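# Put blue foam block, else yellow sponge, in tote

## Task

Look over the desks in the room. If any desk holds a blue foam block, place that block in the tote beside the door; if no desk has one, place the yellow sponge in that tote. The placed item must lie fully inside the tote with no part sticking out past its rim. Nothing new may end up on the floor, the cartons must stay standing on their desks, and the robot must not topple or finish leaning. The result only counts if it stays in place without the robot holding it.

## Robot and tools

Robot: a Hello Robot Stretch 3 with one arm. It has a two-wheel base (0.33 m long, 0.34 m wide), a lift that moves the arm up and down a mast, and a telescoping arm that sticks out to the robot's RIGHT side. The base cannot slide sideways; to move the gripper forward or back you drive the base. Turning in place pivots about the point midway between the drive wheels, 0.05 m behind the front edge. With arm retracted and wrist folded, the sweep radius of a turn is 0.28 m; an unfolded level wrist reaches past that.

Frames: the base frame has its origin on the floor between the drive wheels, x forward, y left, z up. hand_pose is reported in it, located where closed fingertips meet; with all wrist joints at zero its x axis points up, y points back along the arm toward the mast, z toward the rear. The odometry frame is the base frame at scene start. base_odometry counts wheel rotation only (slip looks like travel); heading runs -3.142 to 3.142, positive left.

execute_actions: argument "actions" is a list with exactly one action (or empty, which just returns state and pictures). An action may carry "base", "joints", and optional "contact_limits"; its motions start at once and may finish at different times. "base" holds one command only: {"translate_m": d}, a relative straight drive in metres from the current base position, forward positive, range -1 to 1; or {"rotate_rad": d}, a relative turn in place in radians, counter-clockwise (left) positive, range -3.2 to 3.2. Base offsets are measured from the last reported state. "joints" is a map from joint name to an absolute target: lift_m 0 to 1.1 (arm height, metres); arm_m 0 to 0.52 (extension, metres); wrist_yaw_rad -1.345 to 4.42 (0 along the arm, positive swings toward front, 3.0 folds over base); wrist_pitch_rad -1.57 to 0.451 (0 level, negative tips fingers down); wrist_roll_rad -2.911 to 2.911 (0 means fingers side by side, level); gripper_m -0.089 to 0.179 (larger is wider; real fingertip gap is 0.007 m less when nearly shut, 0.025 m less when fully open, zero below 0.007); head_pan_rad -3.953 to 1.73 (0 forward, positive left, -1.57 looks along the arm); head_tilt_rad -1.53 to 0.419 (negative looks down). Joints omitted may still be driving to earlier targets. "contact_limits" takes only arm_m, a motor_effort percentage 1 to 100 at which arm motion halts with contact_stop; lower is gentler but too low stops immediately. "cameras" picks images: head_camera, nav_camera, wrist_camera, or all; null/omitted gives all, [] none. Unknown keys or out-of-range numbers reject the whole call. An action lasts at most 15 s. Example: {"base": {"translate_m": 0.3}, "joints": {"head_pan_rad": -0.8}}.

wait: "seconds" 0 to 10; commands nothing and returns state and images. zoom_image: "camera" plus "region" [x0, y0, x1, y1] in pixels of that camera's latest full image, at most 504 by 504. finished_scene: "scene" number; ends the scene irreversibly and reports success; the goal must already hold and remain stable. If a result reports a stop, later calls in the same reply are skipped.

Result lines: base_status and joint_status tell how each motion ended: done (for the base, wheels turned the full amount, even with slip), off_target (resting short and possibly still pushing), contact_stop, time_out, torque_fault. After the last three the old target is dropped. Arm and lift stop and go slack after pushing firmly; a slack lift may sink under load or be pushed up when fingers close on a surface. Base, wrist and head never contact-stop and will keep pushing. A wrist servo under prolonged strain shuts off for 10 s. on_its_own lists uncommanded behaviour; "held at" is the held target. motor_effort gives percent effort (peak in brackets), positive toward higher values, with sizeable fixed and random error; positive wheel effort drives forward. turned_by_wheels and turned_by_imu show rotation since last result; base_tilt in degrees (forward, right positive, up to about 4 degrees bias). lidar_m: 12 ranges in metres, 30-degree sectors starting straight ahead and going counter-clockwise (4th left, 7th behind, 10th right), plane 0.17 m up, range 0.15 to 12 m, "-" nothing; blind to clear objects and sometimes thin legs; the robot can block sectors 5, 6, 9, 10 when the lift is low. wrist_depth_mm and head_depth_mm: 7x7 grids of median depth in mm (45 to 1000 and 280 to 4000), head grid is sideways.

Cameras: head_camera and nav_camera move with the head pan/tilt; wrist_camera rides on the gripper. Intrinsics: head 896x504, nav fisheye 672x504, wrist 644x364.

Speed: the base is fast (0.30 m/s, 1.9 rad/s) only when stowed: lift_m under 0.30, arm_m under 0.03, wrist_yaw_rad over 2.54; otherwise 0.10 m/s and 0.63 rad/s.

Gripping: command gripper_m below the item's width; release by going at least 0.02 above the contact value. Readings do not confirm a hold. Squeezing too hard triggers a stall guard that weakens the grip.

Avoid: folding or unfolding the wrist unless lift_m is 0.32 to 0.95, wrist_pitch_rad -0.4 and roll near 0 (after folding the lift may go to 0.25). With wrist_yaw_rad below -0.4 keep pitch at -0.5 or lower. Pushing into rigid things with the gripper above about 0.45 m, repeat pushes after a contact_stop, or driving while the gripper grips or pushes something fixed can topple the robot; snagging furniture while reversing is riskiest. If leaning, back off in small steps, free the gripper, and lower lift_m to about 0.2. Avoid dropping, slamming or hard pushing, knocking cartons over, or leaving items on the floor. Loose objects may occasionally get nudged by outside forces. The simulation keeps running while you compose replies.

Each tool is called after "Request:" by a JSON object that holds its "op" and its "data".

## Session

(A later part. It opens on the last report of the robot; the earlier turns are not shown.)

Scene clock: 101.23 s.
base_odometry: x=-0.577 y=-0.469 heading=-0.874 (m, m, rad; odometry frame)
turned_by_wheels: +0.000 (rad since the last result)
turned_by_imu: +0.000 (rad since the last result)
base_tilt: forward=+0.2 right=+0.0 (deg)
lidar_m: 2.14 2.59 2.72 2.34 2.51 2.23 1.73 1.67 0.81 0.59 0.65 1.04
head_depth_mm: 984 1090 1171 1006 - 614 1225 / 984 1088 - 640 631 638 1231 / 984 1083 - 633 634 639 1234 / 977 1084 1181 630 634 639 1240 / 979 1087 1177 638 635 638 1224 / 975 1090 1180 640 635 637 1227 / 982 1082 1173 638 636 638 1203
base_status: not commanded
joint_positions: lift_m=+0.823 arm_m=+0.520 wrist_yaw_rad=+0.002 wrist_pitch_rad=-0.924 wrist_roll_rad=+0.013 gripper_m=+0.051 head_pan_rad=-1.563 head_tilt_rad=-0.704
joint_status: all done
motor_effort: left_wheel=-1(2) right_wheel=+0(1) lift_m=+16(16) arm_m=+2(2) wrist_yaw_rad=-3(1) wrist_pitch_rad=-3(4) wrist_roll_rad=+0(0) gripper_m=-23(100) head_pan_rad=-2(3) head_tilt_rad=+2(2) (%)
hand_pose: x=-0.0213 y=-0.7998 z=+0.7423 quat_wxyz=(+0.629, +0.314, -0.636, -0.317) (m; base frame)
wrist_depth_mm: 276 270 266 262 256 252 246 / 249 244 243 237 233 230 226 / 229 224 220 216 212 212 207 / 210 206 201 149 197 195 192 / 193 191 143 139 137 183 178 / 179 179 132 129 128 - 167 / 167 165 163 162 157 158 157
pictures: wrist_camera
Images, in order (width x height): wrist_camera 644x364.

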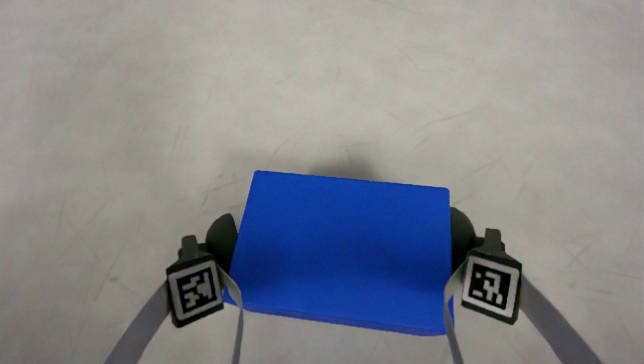

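Request:
{"op": "execute_actions", "data": {"actions": [{"joints":{"lift_m":1.09}}], "cameras": []}}

Request:
{"op": "execute_actions", "data": {"actions": [{"joints":{"arm_m":0.003,"wrist_pitch_rad":-0.4}}], "cameras": []}}

Request:
{"op": "execute_actions", "data": {"actions": [{"base":{"rotate_rad":1.47},"joints":{"lift_m":0.9,"head_pan_rad":-0.3,"head_tilt_rad":-1.0}}], "cameras": []}}

Request:
{"op": "execute_actions", "data": {"actions": [{"base":{"translate_m":0.6},"joints":{"lift_m":0.29,"wrist_yaw_rad":2.65}}], "cameras": []}}

Request:
{"op": "execute_actions", "data": {"actions": [{"base":{"translate_m":1}}], "cameras": ["head_camera","nav_camera"]}}

Scene clock: 112.17 s.
base_odometry: x=-0.577 y=-0.469 heading=-0.874 (m, m, rad; odometry frame)
turned_by_wheels: +0.000 (rad since the last result)
turned_by_imu: +0.000 (rad since the last result)
base_tilt: forward=+0.3 right=+0.0 (deg)
lidar_m: 2.14 2.60 2.73 2.33 2.52 2.23 1.73 1.66 0.81 0.59 0.65 1.05
head_depth_mm: 982 1086 1178 641 628 639 1229 / 996 1087 1184 640 629 637 1222 / - 898 1171 639 633 639 1219 / 980 1050 1181 638 631 637 1220 / 978 1085 1179 640 634 636 1224 / 981 1087 1173 639 634 635 1234 / 982 1092 1174 638 631 638 1206
base_status: not commanded
joint_positions: lift_m=+1.089 arm_m=+0.520 wrist_yaw_rad=+0.002 wrist_pitch_rad=-0.937 wrist_roll_rad=+0.013 gripper_m=+0.051 head_pan_rad=-1.563 head_tilt_rad=-0.704
joint_status: all done
motor_effort: left_wheel=-2(2) right_wheel=+1(1) lift_m=+43(43) arm_m=+2(2) wrist_yaw_rad=-2(2) wrist_pitch_rad=+4(5) wrist_roll_rad=+0(0) gripper_m=-22(23) head_pan_rad=-2(2) head_tilt_rad=+3(2) (%)
hand_pose: x=-0.0213 y=-0.7969 z=+1.0073 quat_wxyz=(+0.627, +0.318, -0.634, -0.321) (m; base frame)
wrist_depth_mm: 433 444 442 450 455 458 459 / 520 528 533 540 539 522 533 / 551 542 532 533 514 515 495 / 496 500 494 149 475 475 464 / 474 468 144 138 136 447 437 / 436 436 131 128 127 - 409 / 415 402 399 395 383 385 386
pictures: none
No camera images: the call's "cameras" was empty. Leave "cameras" out to get every camera's image.

Scene clock: 117.13 s.
base_odometry: x=-0.577 y=-0.469 heading=-0.874 (m, m, rad; odometry frame)
turned_by_wheels: +0.000 (rad since the last result)
turned_by_imu: +0.000 (rad since the last result)
base_tilt: forward=+0.2 right=+0.0 (deg)
lidar_m: 2.15 2.59 2.73 2.34 2.52 2.23 1.72 1.67 0.81 0.59 0.65 1.05
head_depth_mm: - - - - - - 1234 / - - - - - - 1234 / - - - - - 632 1234 / 976 1092 355 599 635 639 1230 / 982 1084 1175 640 635 637 1233 / 983 1081 1179 638 633 637 1231 / 976 1085 1173 637 633 637 1206
base_status: not commanded
joint_positions: lift_m=+1.089 arm_m=+0.003 wrist_yaw_rad=+0.001 wrist_pitch_rad=-0.423 wrist_roll_rad=+0.013 gripper_m=+0.051 head_pan_rad=-1.563 head_tilt_rad=-0.704
joint_status: all done
motor_effort: left_wheel=-2(2) right_wheel=+1(1) lift_m=+43(43) arm_m=-4(3) wrist_yaw_rad=-1(3) wrist_pitch_rad=+14(14) wrist_roll_rad=+0(0) gripper_m=-22(23) head_pan_rad=-2(2) head_tilt_rad=+2(2) (%)
hand_pose: x=-0.0213 y=-0.3720 z=+1.1009 quat_wxyz=(+0.687, +0.148, -0.695, -0.149) (m; base frame)
wrist_depth_mm: 811 789 802 799 796 813 807 / 858 852 872 869 881 872 890 / 942 933 - 983 944 953 990 / 905 858 846 149 822 812 - / 463 463 143 139 136 443 670 / 391 386 132 130 128 - 529 / 417 408 411 409 407 408 488
pictures: none
No camera images: the call's "cameras" was empty. Leave "cameras" out to get every camera's image.

Scene clock: 120.40 s.
base_odometry: x=-0.577 y=-0.469 heading=+0.596 (m, m, rad; odometry frame)
turned_by_wheels: +1.470 (rad since the last result)
turned_by_imu: +1.485 (rad since the last result)
base_tilt: forward=+0.2 right=+0.0 (deg)
lidar_m: 2.34 2.46 2.23 1.73 1.87 0.81 0.59 0.65 1.05 2.14 2.60 2.84
head_depth_mm: 2676 2176 1840 1597 1421 1253 1146 / 2676 2195 1842 1603 1418 1263 1142 / 2672 2184 1843 1610 1416 1255 1144 / 2618 2198 1823 1602 1417 1266 1145 / 2563 2164 1830 1601 1413 1266 1138 / 2500 2165 1842 1595 1416 1259 1140 / 2457 2161 1846 1607 1414 1266 1146
base_status: done
joint_positions: lift_m=+0.901 arm_m=+0.003 wrist_yaw_rad=+0.001 wrist_pitch_rad=-0.423 wrist_roll_rad=+0.013 gripper_m=+0.051 head_pan_rad=-0.307 head_tilt_rad=-0.988
joint_status: all done
motor_effort: left_wheel=-3(9) right_wheel=+1(4) lift_m=+16(38) arm_m=-4(4) wrist_yaw_rad=-1(1) wrist_pitch_rad=+13(14) wrist_roll_rad=+0(0) gripper_m=-21(22) head_pan_rad=+2(30) head_tilt_rad=-4(23) (%)
hand_pose: x=-0.0213 y=-0.3721 z=+0.9122 quat_wxyz=(+0.687, +0.148, -0.696, -0.149) (m; base frame)
wrist_depth_mm: - - - - - - - / - - - - - - 464 / - - - - - 656 466 / - - - 148 - 537 458 / - - 143 138 136 - 415 / - - 132 129 127 - 362 / - - - - 985 - 954
pictures: none
No camera images: the call's "cameras" was empty. Leave "cameras" out to get every camera's image.

Scene clock: 127.17 s.
base_odometry: x=-0.080 y=-0.132 heading=+0.596 (m, m, rad; odometry frame)
turned_by_wheels: +0.000 (rad since the last result)
turned_by_imu: +0.003 (rad since the last result)
base_tilt: forward=+0.2 right=+0.0 (deg)
lidar_m: 1.74 1.92 1.96 2.25 1.83 1.39 1.19 1.18 2.21 2.09 2.25 2.18
head_depth_mm: 2458 2206 1846 1601 1426 1268 1143 / 2351 2192 1848 1610 1412 1261 1148 / 2236 2188 1863 1607 1411 1258 1142 / 2128 2168 1869 1591 1399 1260 1142 / 2062 2214 1815 1606 1408 1254 1134 / 1962 2141 1842 1588 1399 1260 1134 / 1880 2084 1842 1596 1400 1264 1137
base_status: done
joint_positions: lift_m=+0.291 arm_m=+0.003 wrist_yaw_rad=+2.648 wrist_pitch_rad=-0.422 wrist_roll_rad=+0.013 gripper_m=+0.051 head_pan_rad=-0.307 head_tilt_rad=-0.988
joint_status: all done
motor_effort: left_wheel=-3(12) right_wheel=+1(5) lift_m=+17(16) arm_m=-4(4) wrist_yaw_rad=+1(4) wrist_pitch_rad=+13(13) wrist_roll_rad=+0(0) gripper_m=-22(22) head_pan_rad=+2(2) head_tilt_rad=-5(4) (%)
hand_pose: x=+0.0848 y=+0.0489 z=+0.3023 quat_wxyz=(+0.313, +0.711, -0.027, +0.630) (m; base frame)
wrist_depth_mm: - - - - - - - / - - - - - - - / - 975 919 914 884 859 860 / 747 744 732 150 692 692 664 / - 604 143 138 135 583 555 / - 534 131 129 127 - 478 / - - - 417 404 416 420
pictures: none
No camera images: the call's "cameras" was empty. Leave "cameras" out to get every camera's image.

Scene clock: 132.10 s.
base_odometry: x=+0.747 y=+0.429 heading=+0.596 (m, m, rad; odometry frame)
turned_by_wheels: +0.000 (rad since the last result)
turned_by_imu: +0.006 (rad since the last result)
base_tilt: forward=+0.2 right=+0.0 (deg)
lidar_m: 1.04 0.75 1.20 1.89 2.34 2.96 2.16 2.38 2.37 1.96 1.65 1.12
head_depth_mm: 1200 1425 1742 1590 1413 1262 1134 / 1133 1345 1660 1605 1413 1269 1147 / 1098 1277 1550 1604 1387 1242 1145 / 1059 1238 1494 1595 1370 1262 1144 / 1017 1174 1402 1573 1415 1262 1146 / 979 1123 1332 1548 1404 1264 1141 / 938 1071 1257 1502 1415 1263 1146
base_status: done
joint_positions: lift_m=+0.291 arm_m=+0.003 wrist_yaw_rad=+2.648 wrist_pitch_rad=-0.422 wrist_roll_rad=+0.013 gripper_m=+0.051 head_pan_rad=-0.307 head_tilt_rad=-0.989
joint_status: not commanded
motor_effort: left_wheel=-3(8) right_wheel=+2(6) lift_m=+17(17) arm_m=-4(4) wrist_yaw_rad=+1(0) wrist_pitch_rad=+13(13) wrist_roll_rad=+0(0) gripper_m=-22(22) head_pan_rad=+2(2) head_tilt_rad=-4(4) (%)
hand_pose: x=+0.0848 y=+0.0489 z=+0.3023 quat_wxyz=(+0.313, +0.711, -0.027, +0.630) (m; base frame)
wrist_depth_mm: - - - - - 892 713 / - - - - - 872 662 / - 933 945 921 859 738 729 / 767 735 715 149 697 700 672 / - 608 143 138 136 583 559 / - 529 132 129 128 - 481 / - - - 415 396 418 410
pictures: head_camera (sideways: a quarter turn clockwise sets it upright), nav_camera (sideways: a quarter turn counterclockwise sets it upright)
Images, in order (width x height): head_camera 896x504, nav_camera 672x504.

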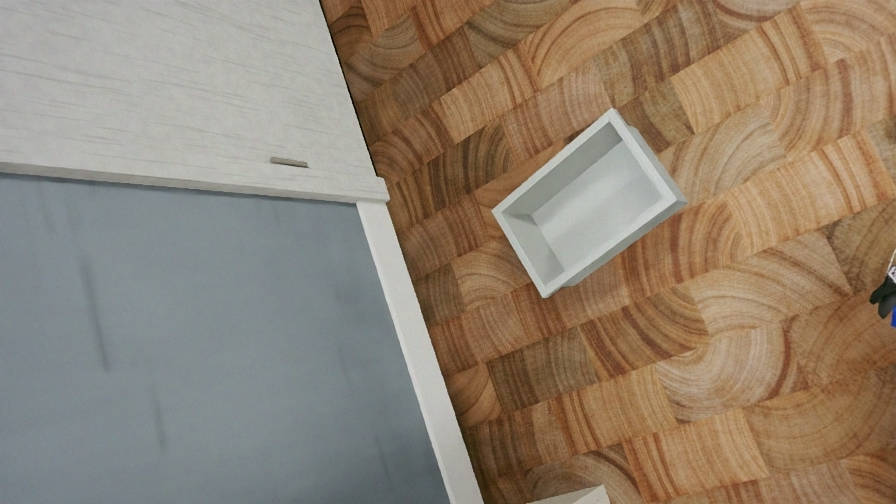

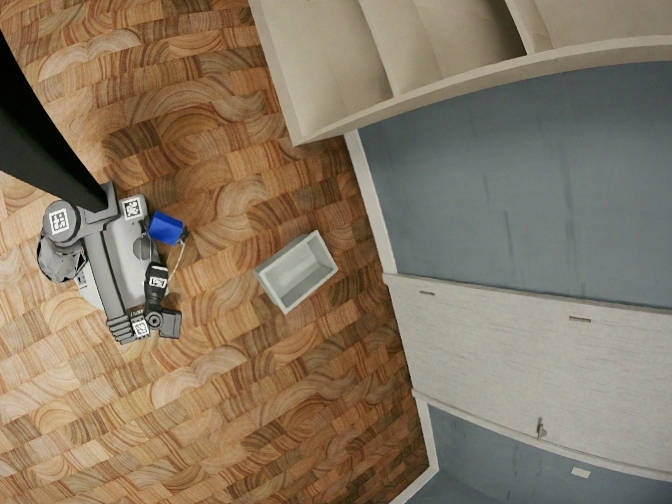

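Request:
{"op": "execute_actions", "data": {"actions": [{"base":{"rotate_rad":1.2},"joints":{"lift_m":0.42,"wrist_yaw_rad":0,"head_pan_rad":-1.57,"head_tilt_rad":-1.1}}], "cameras": []}}

Request:
{"op": "execute_actions", "data": {"actions": [{"joints":{"arm_m":0.46,"wrist_pitch_rad":-1.3,"wrist_yaw_rad":-0.8,"lift_m":0.34}}], "cameras": ["head_camera","wrist_camera"]}}

Scene clock: 140.23 s.
base_odometry: x=+0.747 y=+0.429 heading=+1.796 (m, m, rad; odometry frame)
turned_by_wheels: +1.200 (rad since the last result)
turned_by_imu: +1.212 (rad since the last result)
base_tilt: forward=+0.2 right=+0.0 (deg)
lidar_m: 1.20 1.89 2.35 2.37 2.38 2.89 2.37 1.96 1.39 1.06 0.75 1.05
head_depth_mm: 1342 1672 1678 1496 1350 1230 1130 / 1267 1548 1671 1503 1345 1258 - / 1190 1435 1665 1498 1309 1264 - / 1153 1375 1614 1451 1309 1220 - / 1099 1295 1570 1493 1343 1225 1131 / 1046 1219 1467 1502 1341 1232 1127 / 999 1163 1381 1496 1338 1217 1124
base_status: done
joint_positions: lift_m=+0.419 arm_m=+0.003 wrist_yaw_rad=+0.003 wrist_pitch_rad=-0.422 wrist_roll_rad=+0.013 gripper_m=+0.051 head_pan_rad=-1.563 head_tilt_rad=-1.087
joint_status: all done
motor_effort: left_wheel=-3(10) right_wheel=+1(6) lift_m=+43(45) arm_m=-3(4) wrist_yaw_rad=-3(4) wrist_pitch_rad=+13(13) wrist_roll_rad=+0(0) gripper_m=-22(23) head_pan_rad=-2(29) head_tilt_rad=-4(15) (%)
hand_pose: x=-0.0210 y=-0.3721 z=+0.4312 quat_wxyz=(+0.687, +0.148, -0.695, -0.149) (m; base frame)
wrist_depth_mm: 594 656 731 830 920 - - / 647 708 792 902 - - - / 687 748 871 942 - - - / 699 785 888 149 903 875 880 / 665 775 143 138 135 773 730 / 600 660 132 129 127 - 620 / 562 565 565 533 420 531 535
pictures: none
No camera images: the call's "cameras" was empty. Leave "cameras" out to get every camera's image.

Scene clock: 144.77 s.
base_odometry: x=+0.747 y=+0.429 heading=+1.796 (m, m, rad; odometry frame)
turned_by_wheels: +0.000 (rad since the last result)
turned_by_imu: +0.000 (rad since the last result)
base_tilt: forward=+0.2 right=+0.0 (deg)
lidar_m: 1.20 1.89 2.35 2.38 2.38 2.89 2.37 1.97 1.40 1.07 0.75 1.05
head_depth_mm: 1340 1652 1688 1479 1345 1226 1135 / 1264 1556 1681 1502 1346 1231 - / 1189 1435 1676 1425 1330 1225 - / 1156 1377 1618 1447 1327 1224 - / 1093 1293 1564 1496 1341 1231 1123 / 1049 1237 1476 1494 1355 1224 1126 / 1003 1172 1387 1487 1351 1226 1124
base_status: not commanded
joint_positions: lift_m=+0.341 arm_m=+0.460 wrist_yaw_rad=-0.799 wrist_pitch_rad=-1.299 wrist_roll_rad=+0.013 gripper_m=+0.051 head_pan_rad=-1.563 head_tilt_rad=-1.087
joint_status: all done
motor_effort: left_wheel=-3(3) right_wheel=+1(1) lift_m=+16(40) arm_m=+2(2) wrist_yaw_rad=-1(6) wrist_pitch_rad=-1(12) wrist_roll_rad=+0(0) gripper_m=-21(22) head_pan_rad=-2(2) head_tilt_rad=-5(5) (%)
hand_pose: x=-0.0542 y=-0.6363 z=+0.2260 quat_wxyz=(+0.348, +0.171, -0.687, -0.614) (m; base frame)
wrist_depth_mm: 417 414 402 400 397 399 388 / 413 400 400 395 392 386 392 / 403 408 295 396 384 384 377 / 398 394 335 149 267 276 381 / 395 390 143 139 136 275 373 / 391 390 131 129 127 - 369 / 385 379 290 289 277 303 360
pictures: head_camera (sideways: a quarter turn clockwise sets it upright), wrist_camera
Images, in order (width x height): head_camera 896x504, wrist_camera 644x364.

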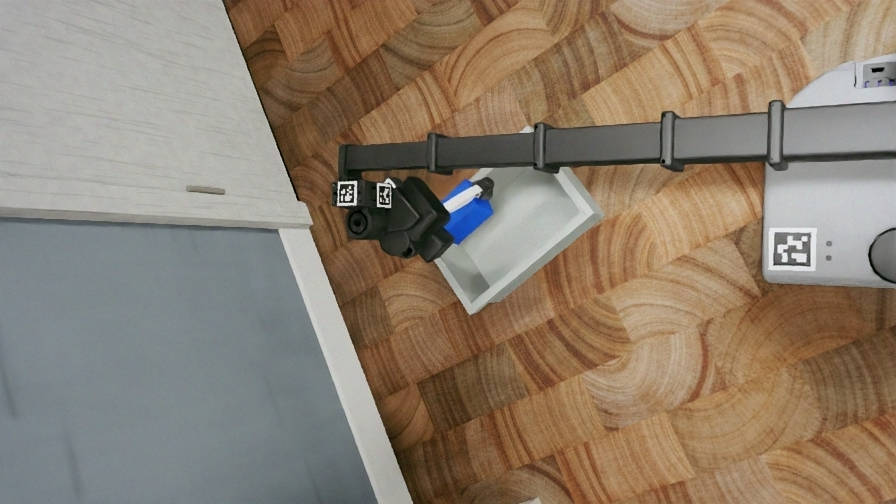

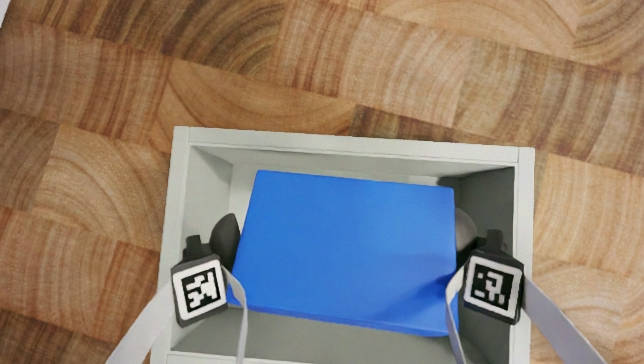

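Well centred.

Request:
{"op": "execute_actions", "data": {"actions": [{"joints":{"lift_m":0.175,"arm_m":0.45}}], "cameras": ["wrist_camera"]}}

Request:
{"op": "execute_actions", "data": {"actions": [{"joints":{"gripper_m":0.14}}], "cameras": []}}

Request:
{"op": "execute_actions", "data": {"actions": [{"joints":{"lift_m":0.33}}], "cameras": ["wrist_camera"]}}

Scene clock: 150.70 s.
base_odometry: x=+0.747 y=+0.429 heading=+1.796 (m, m, rad; odometry frame)
turned_by_wheels: +0.000 (rad since the last result)
turned_by_imu: +0.000 (rad since the last result)
base_tilt: forward=+0.2 right=+0.0 (deg)
lidar_m: 1.20 1.89 2.35 2.37 2.38 2.88 2.38 1.97 1.39 1.06 0.75 1.05
head_depth_mm: 1341 1653 1678 1492 1349 1233 1130 / 1266 1546 1675 1496 1340 1229 - / 1187 1440 1641 1545 1306 1230 - / 1153 1385 1613 1513 1333 1229 - / 1097 1294 1566 1511 1352 1230 1128 / 1046 1231 1474 1495 1349 1232 1129 / 995 1161 1386 1491 1342 1227 1128
base_status: not commanded
joint_positions: lift_m=+0.176 arm_m=+0.450 wrist_yaw_rad=-0.799 wrist_pitch_rad=-1.299 wrist_roll_rad=+0.013 gripper_m=+0.051 head_pan_rad=-1.563 head_tilt_rad=-1.087
joint_status: all done
motor_effort: left_wheel=-3(3) right_wheel=+2(1) lift_m=+17(17) arm_m=-3(4) wrist_yaw_rad=-2(2) wrist_pitch_rad=+0(1) wrist_roll_rad=+0(0) gripper_m=-22(22) head_pan_rad=-2(2) head_tilt_rad=-5(5) (%)
hand_pose: x=-0.0541 y=-0.6268 z=+0.0610 quat_wxyz=(+0.348, +0.171, -0.687, -0.615) (m; base frame)
wrist_depth_mm: 112 110 109 108 107 106 105 / 146 142 135 128 121 116 110 / 156 200 225 214 197 183 156 / 159 217 223 150 218 217 170 / 162 221 143 138 136 214 168 / 163 211 132 129 127 - 165 / 165 214 214 212 208 209 154
pictures: wrist_camera
Images, in order (width x height): wrist_camera 644x364.

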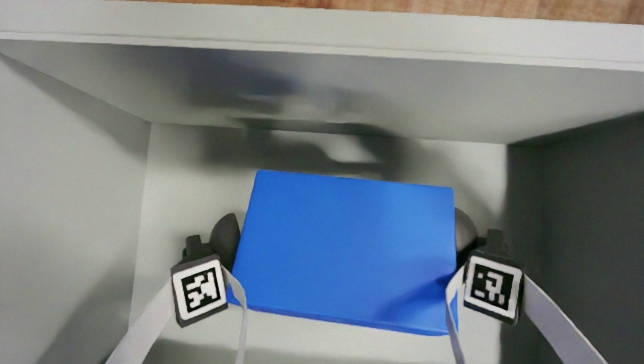

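Scene clock: 152.10 s.
base_odometry: x=+0.747 y=+0.429 heading=+1.796 (m, m, rad; odometry frame)
turned_by_wheels: +0.000 (rad since the last result)
turned_by_imu: +0.000 (rad since the last result)
base_tilt: forward=+0.2 right=+0.0 (deg)
lidar_m: 1.20 1.89 2.34 2.36 2.38 2.88 2.37 1.97 1.39 1.07 0.75 1.05
head_depth_mm: 1339 1663 1684 1491 1355 1229 1130 / 1254 1542 1679 1507 1357 1233 - / 1189 1439 1639 1543 1322 1233 - / 1162 1383 1620 1508 1323 1227 - / 1103 1302 1570 1492 1342 1227 1121 / 1044 1224 1471 1502 1346 1225 1127 / 1001 1165 1388 1479 1350 1224 1127
base_status: not commanded
joint_positions: lift_m=+0.176 arm_m=+0.450 wrist_yaw_rad=-0.799 wrist_pitch_rad=-1.299 wrist_roll_rad=+0.013 gripper_m=+0.140 head_pan_rad=-1.563 head_tilt_rad=-1.087
joint_status: all done
motor_effort: left_wheel=-3(3) right_wheel=+1(1) lift_m=+16(16) arm_m=-3(4) wrist_yaw_rad=-3(2) wrist_pitch_rad=-1(1) wrist_roll_rad=+0(0) gripper_m=+1(99) head_pan_rad=-2(2) head_tilt_rad=-5(5) (%)
hand_pose: x=-0.0541 y=-0.6268 z=+0.0610 quat_wxyz=(+0.348, +0.171, -0.687, -0.615) (m; base frame)
wrist_depth_mm: 112 110 110 108 107 106 105 / 145 142 134 128 121 116 110 / 157 202 222 215 196 183 156 / 159 219 223 221 219 217 170 / 161 210 220 174 216 214 168 / 164 197 218 172 170 212 157 / 162 216 215 171 168 209 170
pictures: none
No camera images: the call's "cameras" was empty. Leave "cameras" out to get every camera's image.

Scene clock: 154.33 s.
base_odometry: x=+0.747 y=+0.429 heading=+1.796 (m, m, rad; odometry frame)
turned_by_wheels: +0.000 (rad since the last result)
turned_by_imu: +0.000 (rad since the last result)
base_tilt: forward=+0.2 right=+0.0 (deg)
lidar_m: 1.20 1.89 2.34 2.37 2.38 2.88 2.38 1.96 1.39 1.07 0.76 1.05
head_depth_mm: 1348 1656 1674 1491 1341 1236 1126 / 1271 1535 1663 1479 1356 1232 - / 1192 1435 1678 1448 1329 1236 - / 1156 1378 1613 1449 1326 1230 - / 1103 1293 1570 1488 1345 1228 1134 / 1051 1229 1475 1494 1349 1232 1126 / 996 1156 1381 1485 1347 1226 1127
base_status: not commanded
joint_positions: lift_m=+0.329 arm_m=+0.450 wrist_yaw_rad=-0.799 wrist_pitch_rad=-1.299 wrist_roll_rad=+0.013 gripper_m=+0.140 head_pan_rad=-1.563 head_tilt_rad=-1.087
joint_status: all done
motor_effort: left_wheel=-3(3) right_wheel=+1(1) lift_m=+43(44) arm_m=-4(4) wrist_yaw_rad=+0(0) wrist_pitch_rad=-1(0) wrist_roll_rad=+0(0) gripper_m=+2(1) head_pan_rad=-2(2) head_tilt_rad=-5(4) (%)
hand_pose: x=-0.0541 y=-0.6268 z=+0.2148 quat_wxyz=(+0.348, +0.171, -0.687, -0.615) (m; base frame)
wrist_depth_mm: 403 396 395 393 394 386 376 / 402 397 395 384 382 375 372 / 394 386 282 292 275 372 371 / 387 383 379 381 369 284 364 / 382 380 372 327 362 304 360 / 377 375 366 362 360 309 355 / 371 256 283 296 310 289 348
pictures: wrist_camera
Images, in order (width x height): wrist_camera 644x364.

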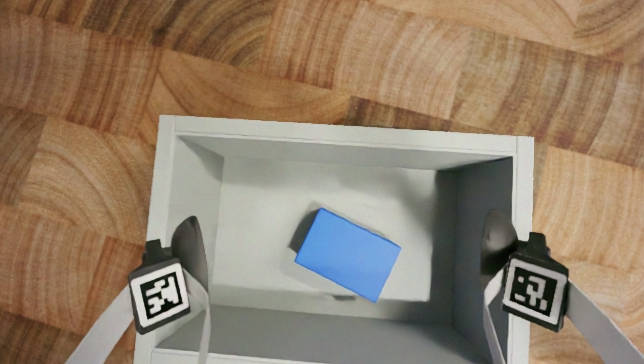

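Request:
{"op": "finished_scene", "data": {"scene": 2}}

The scene is finished: the task was done.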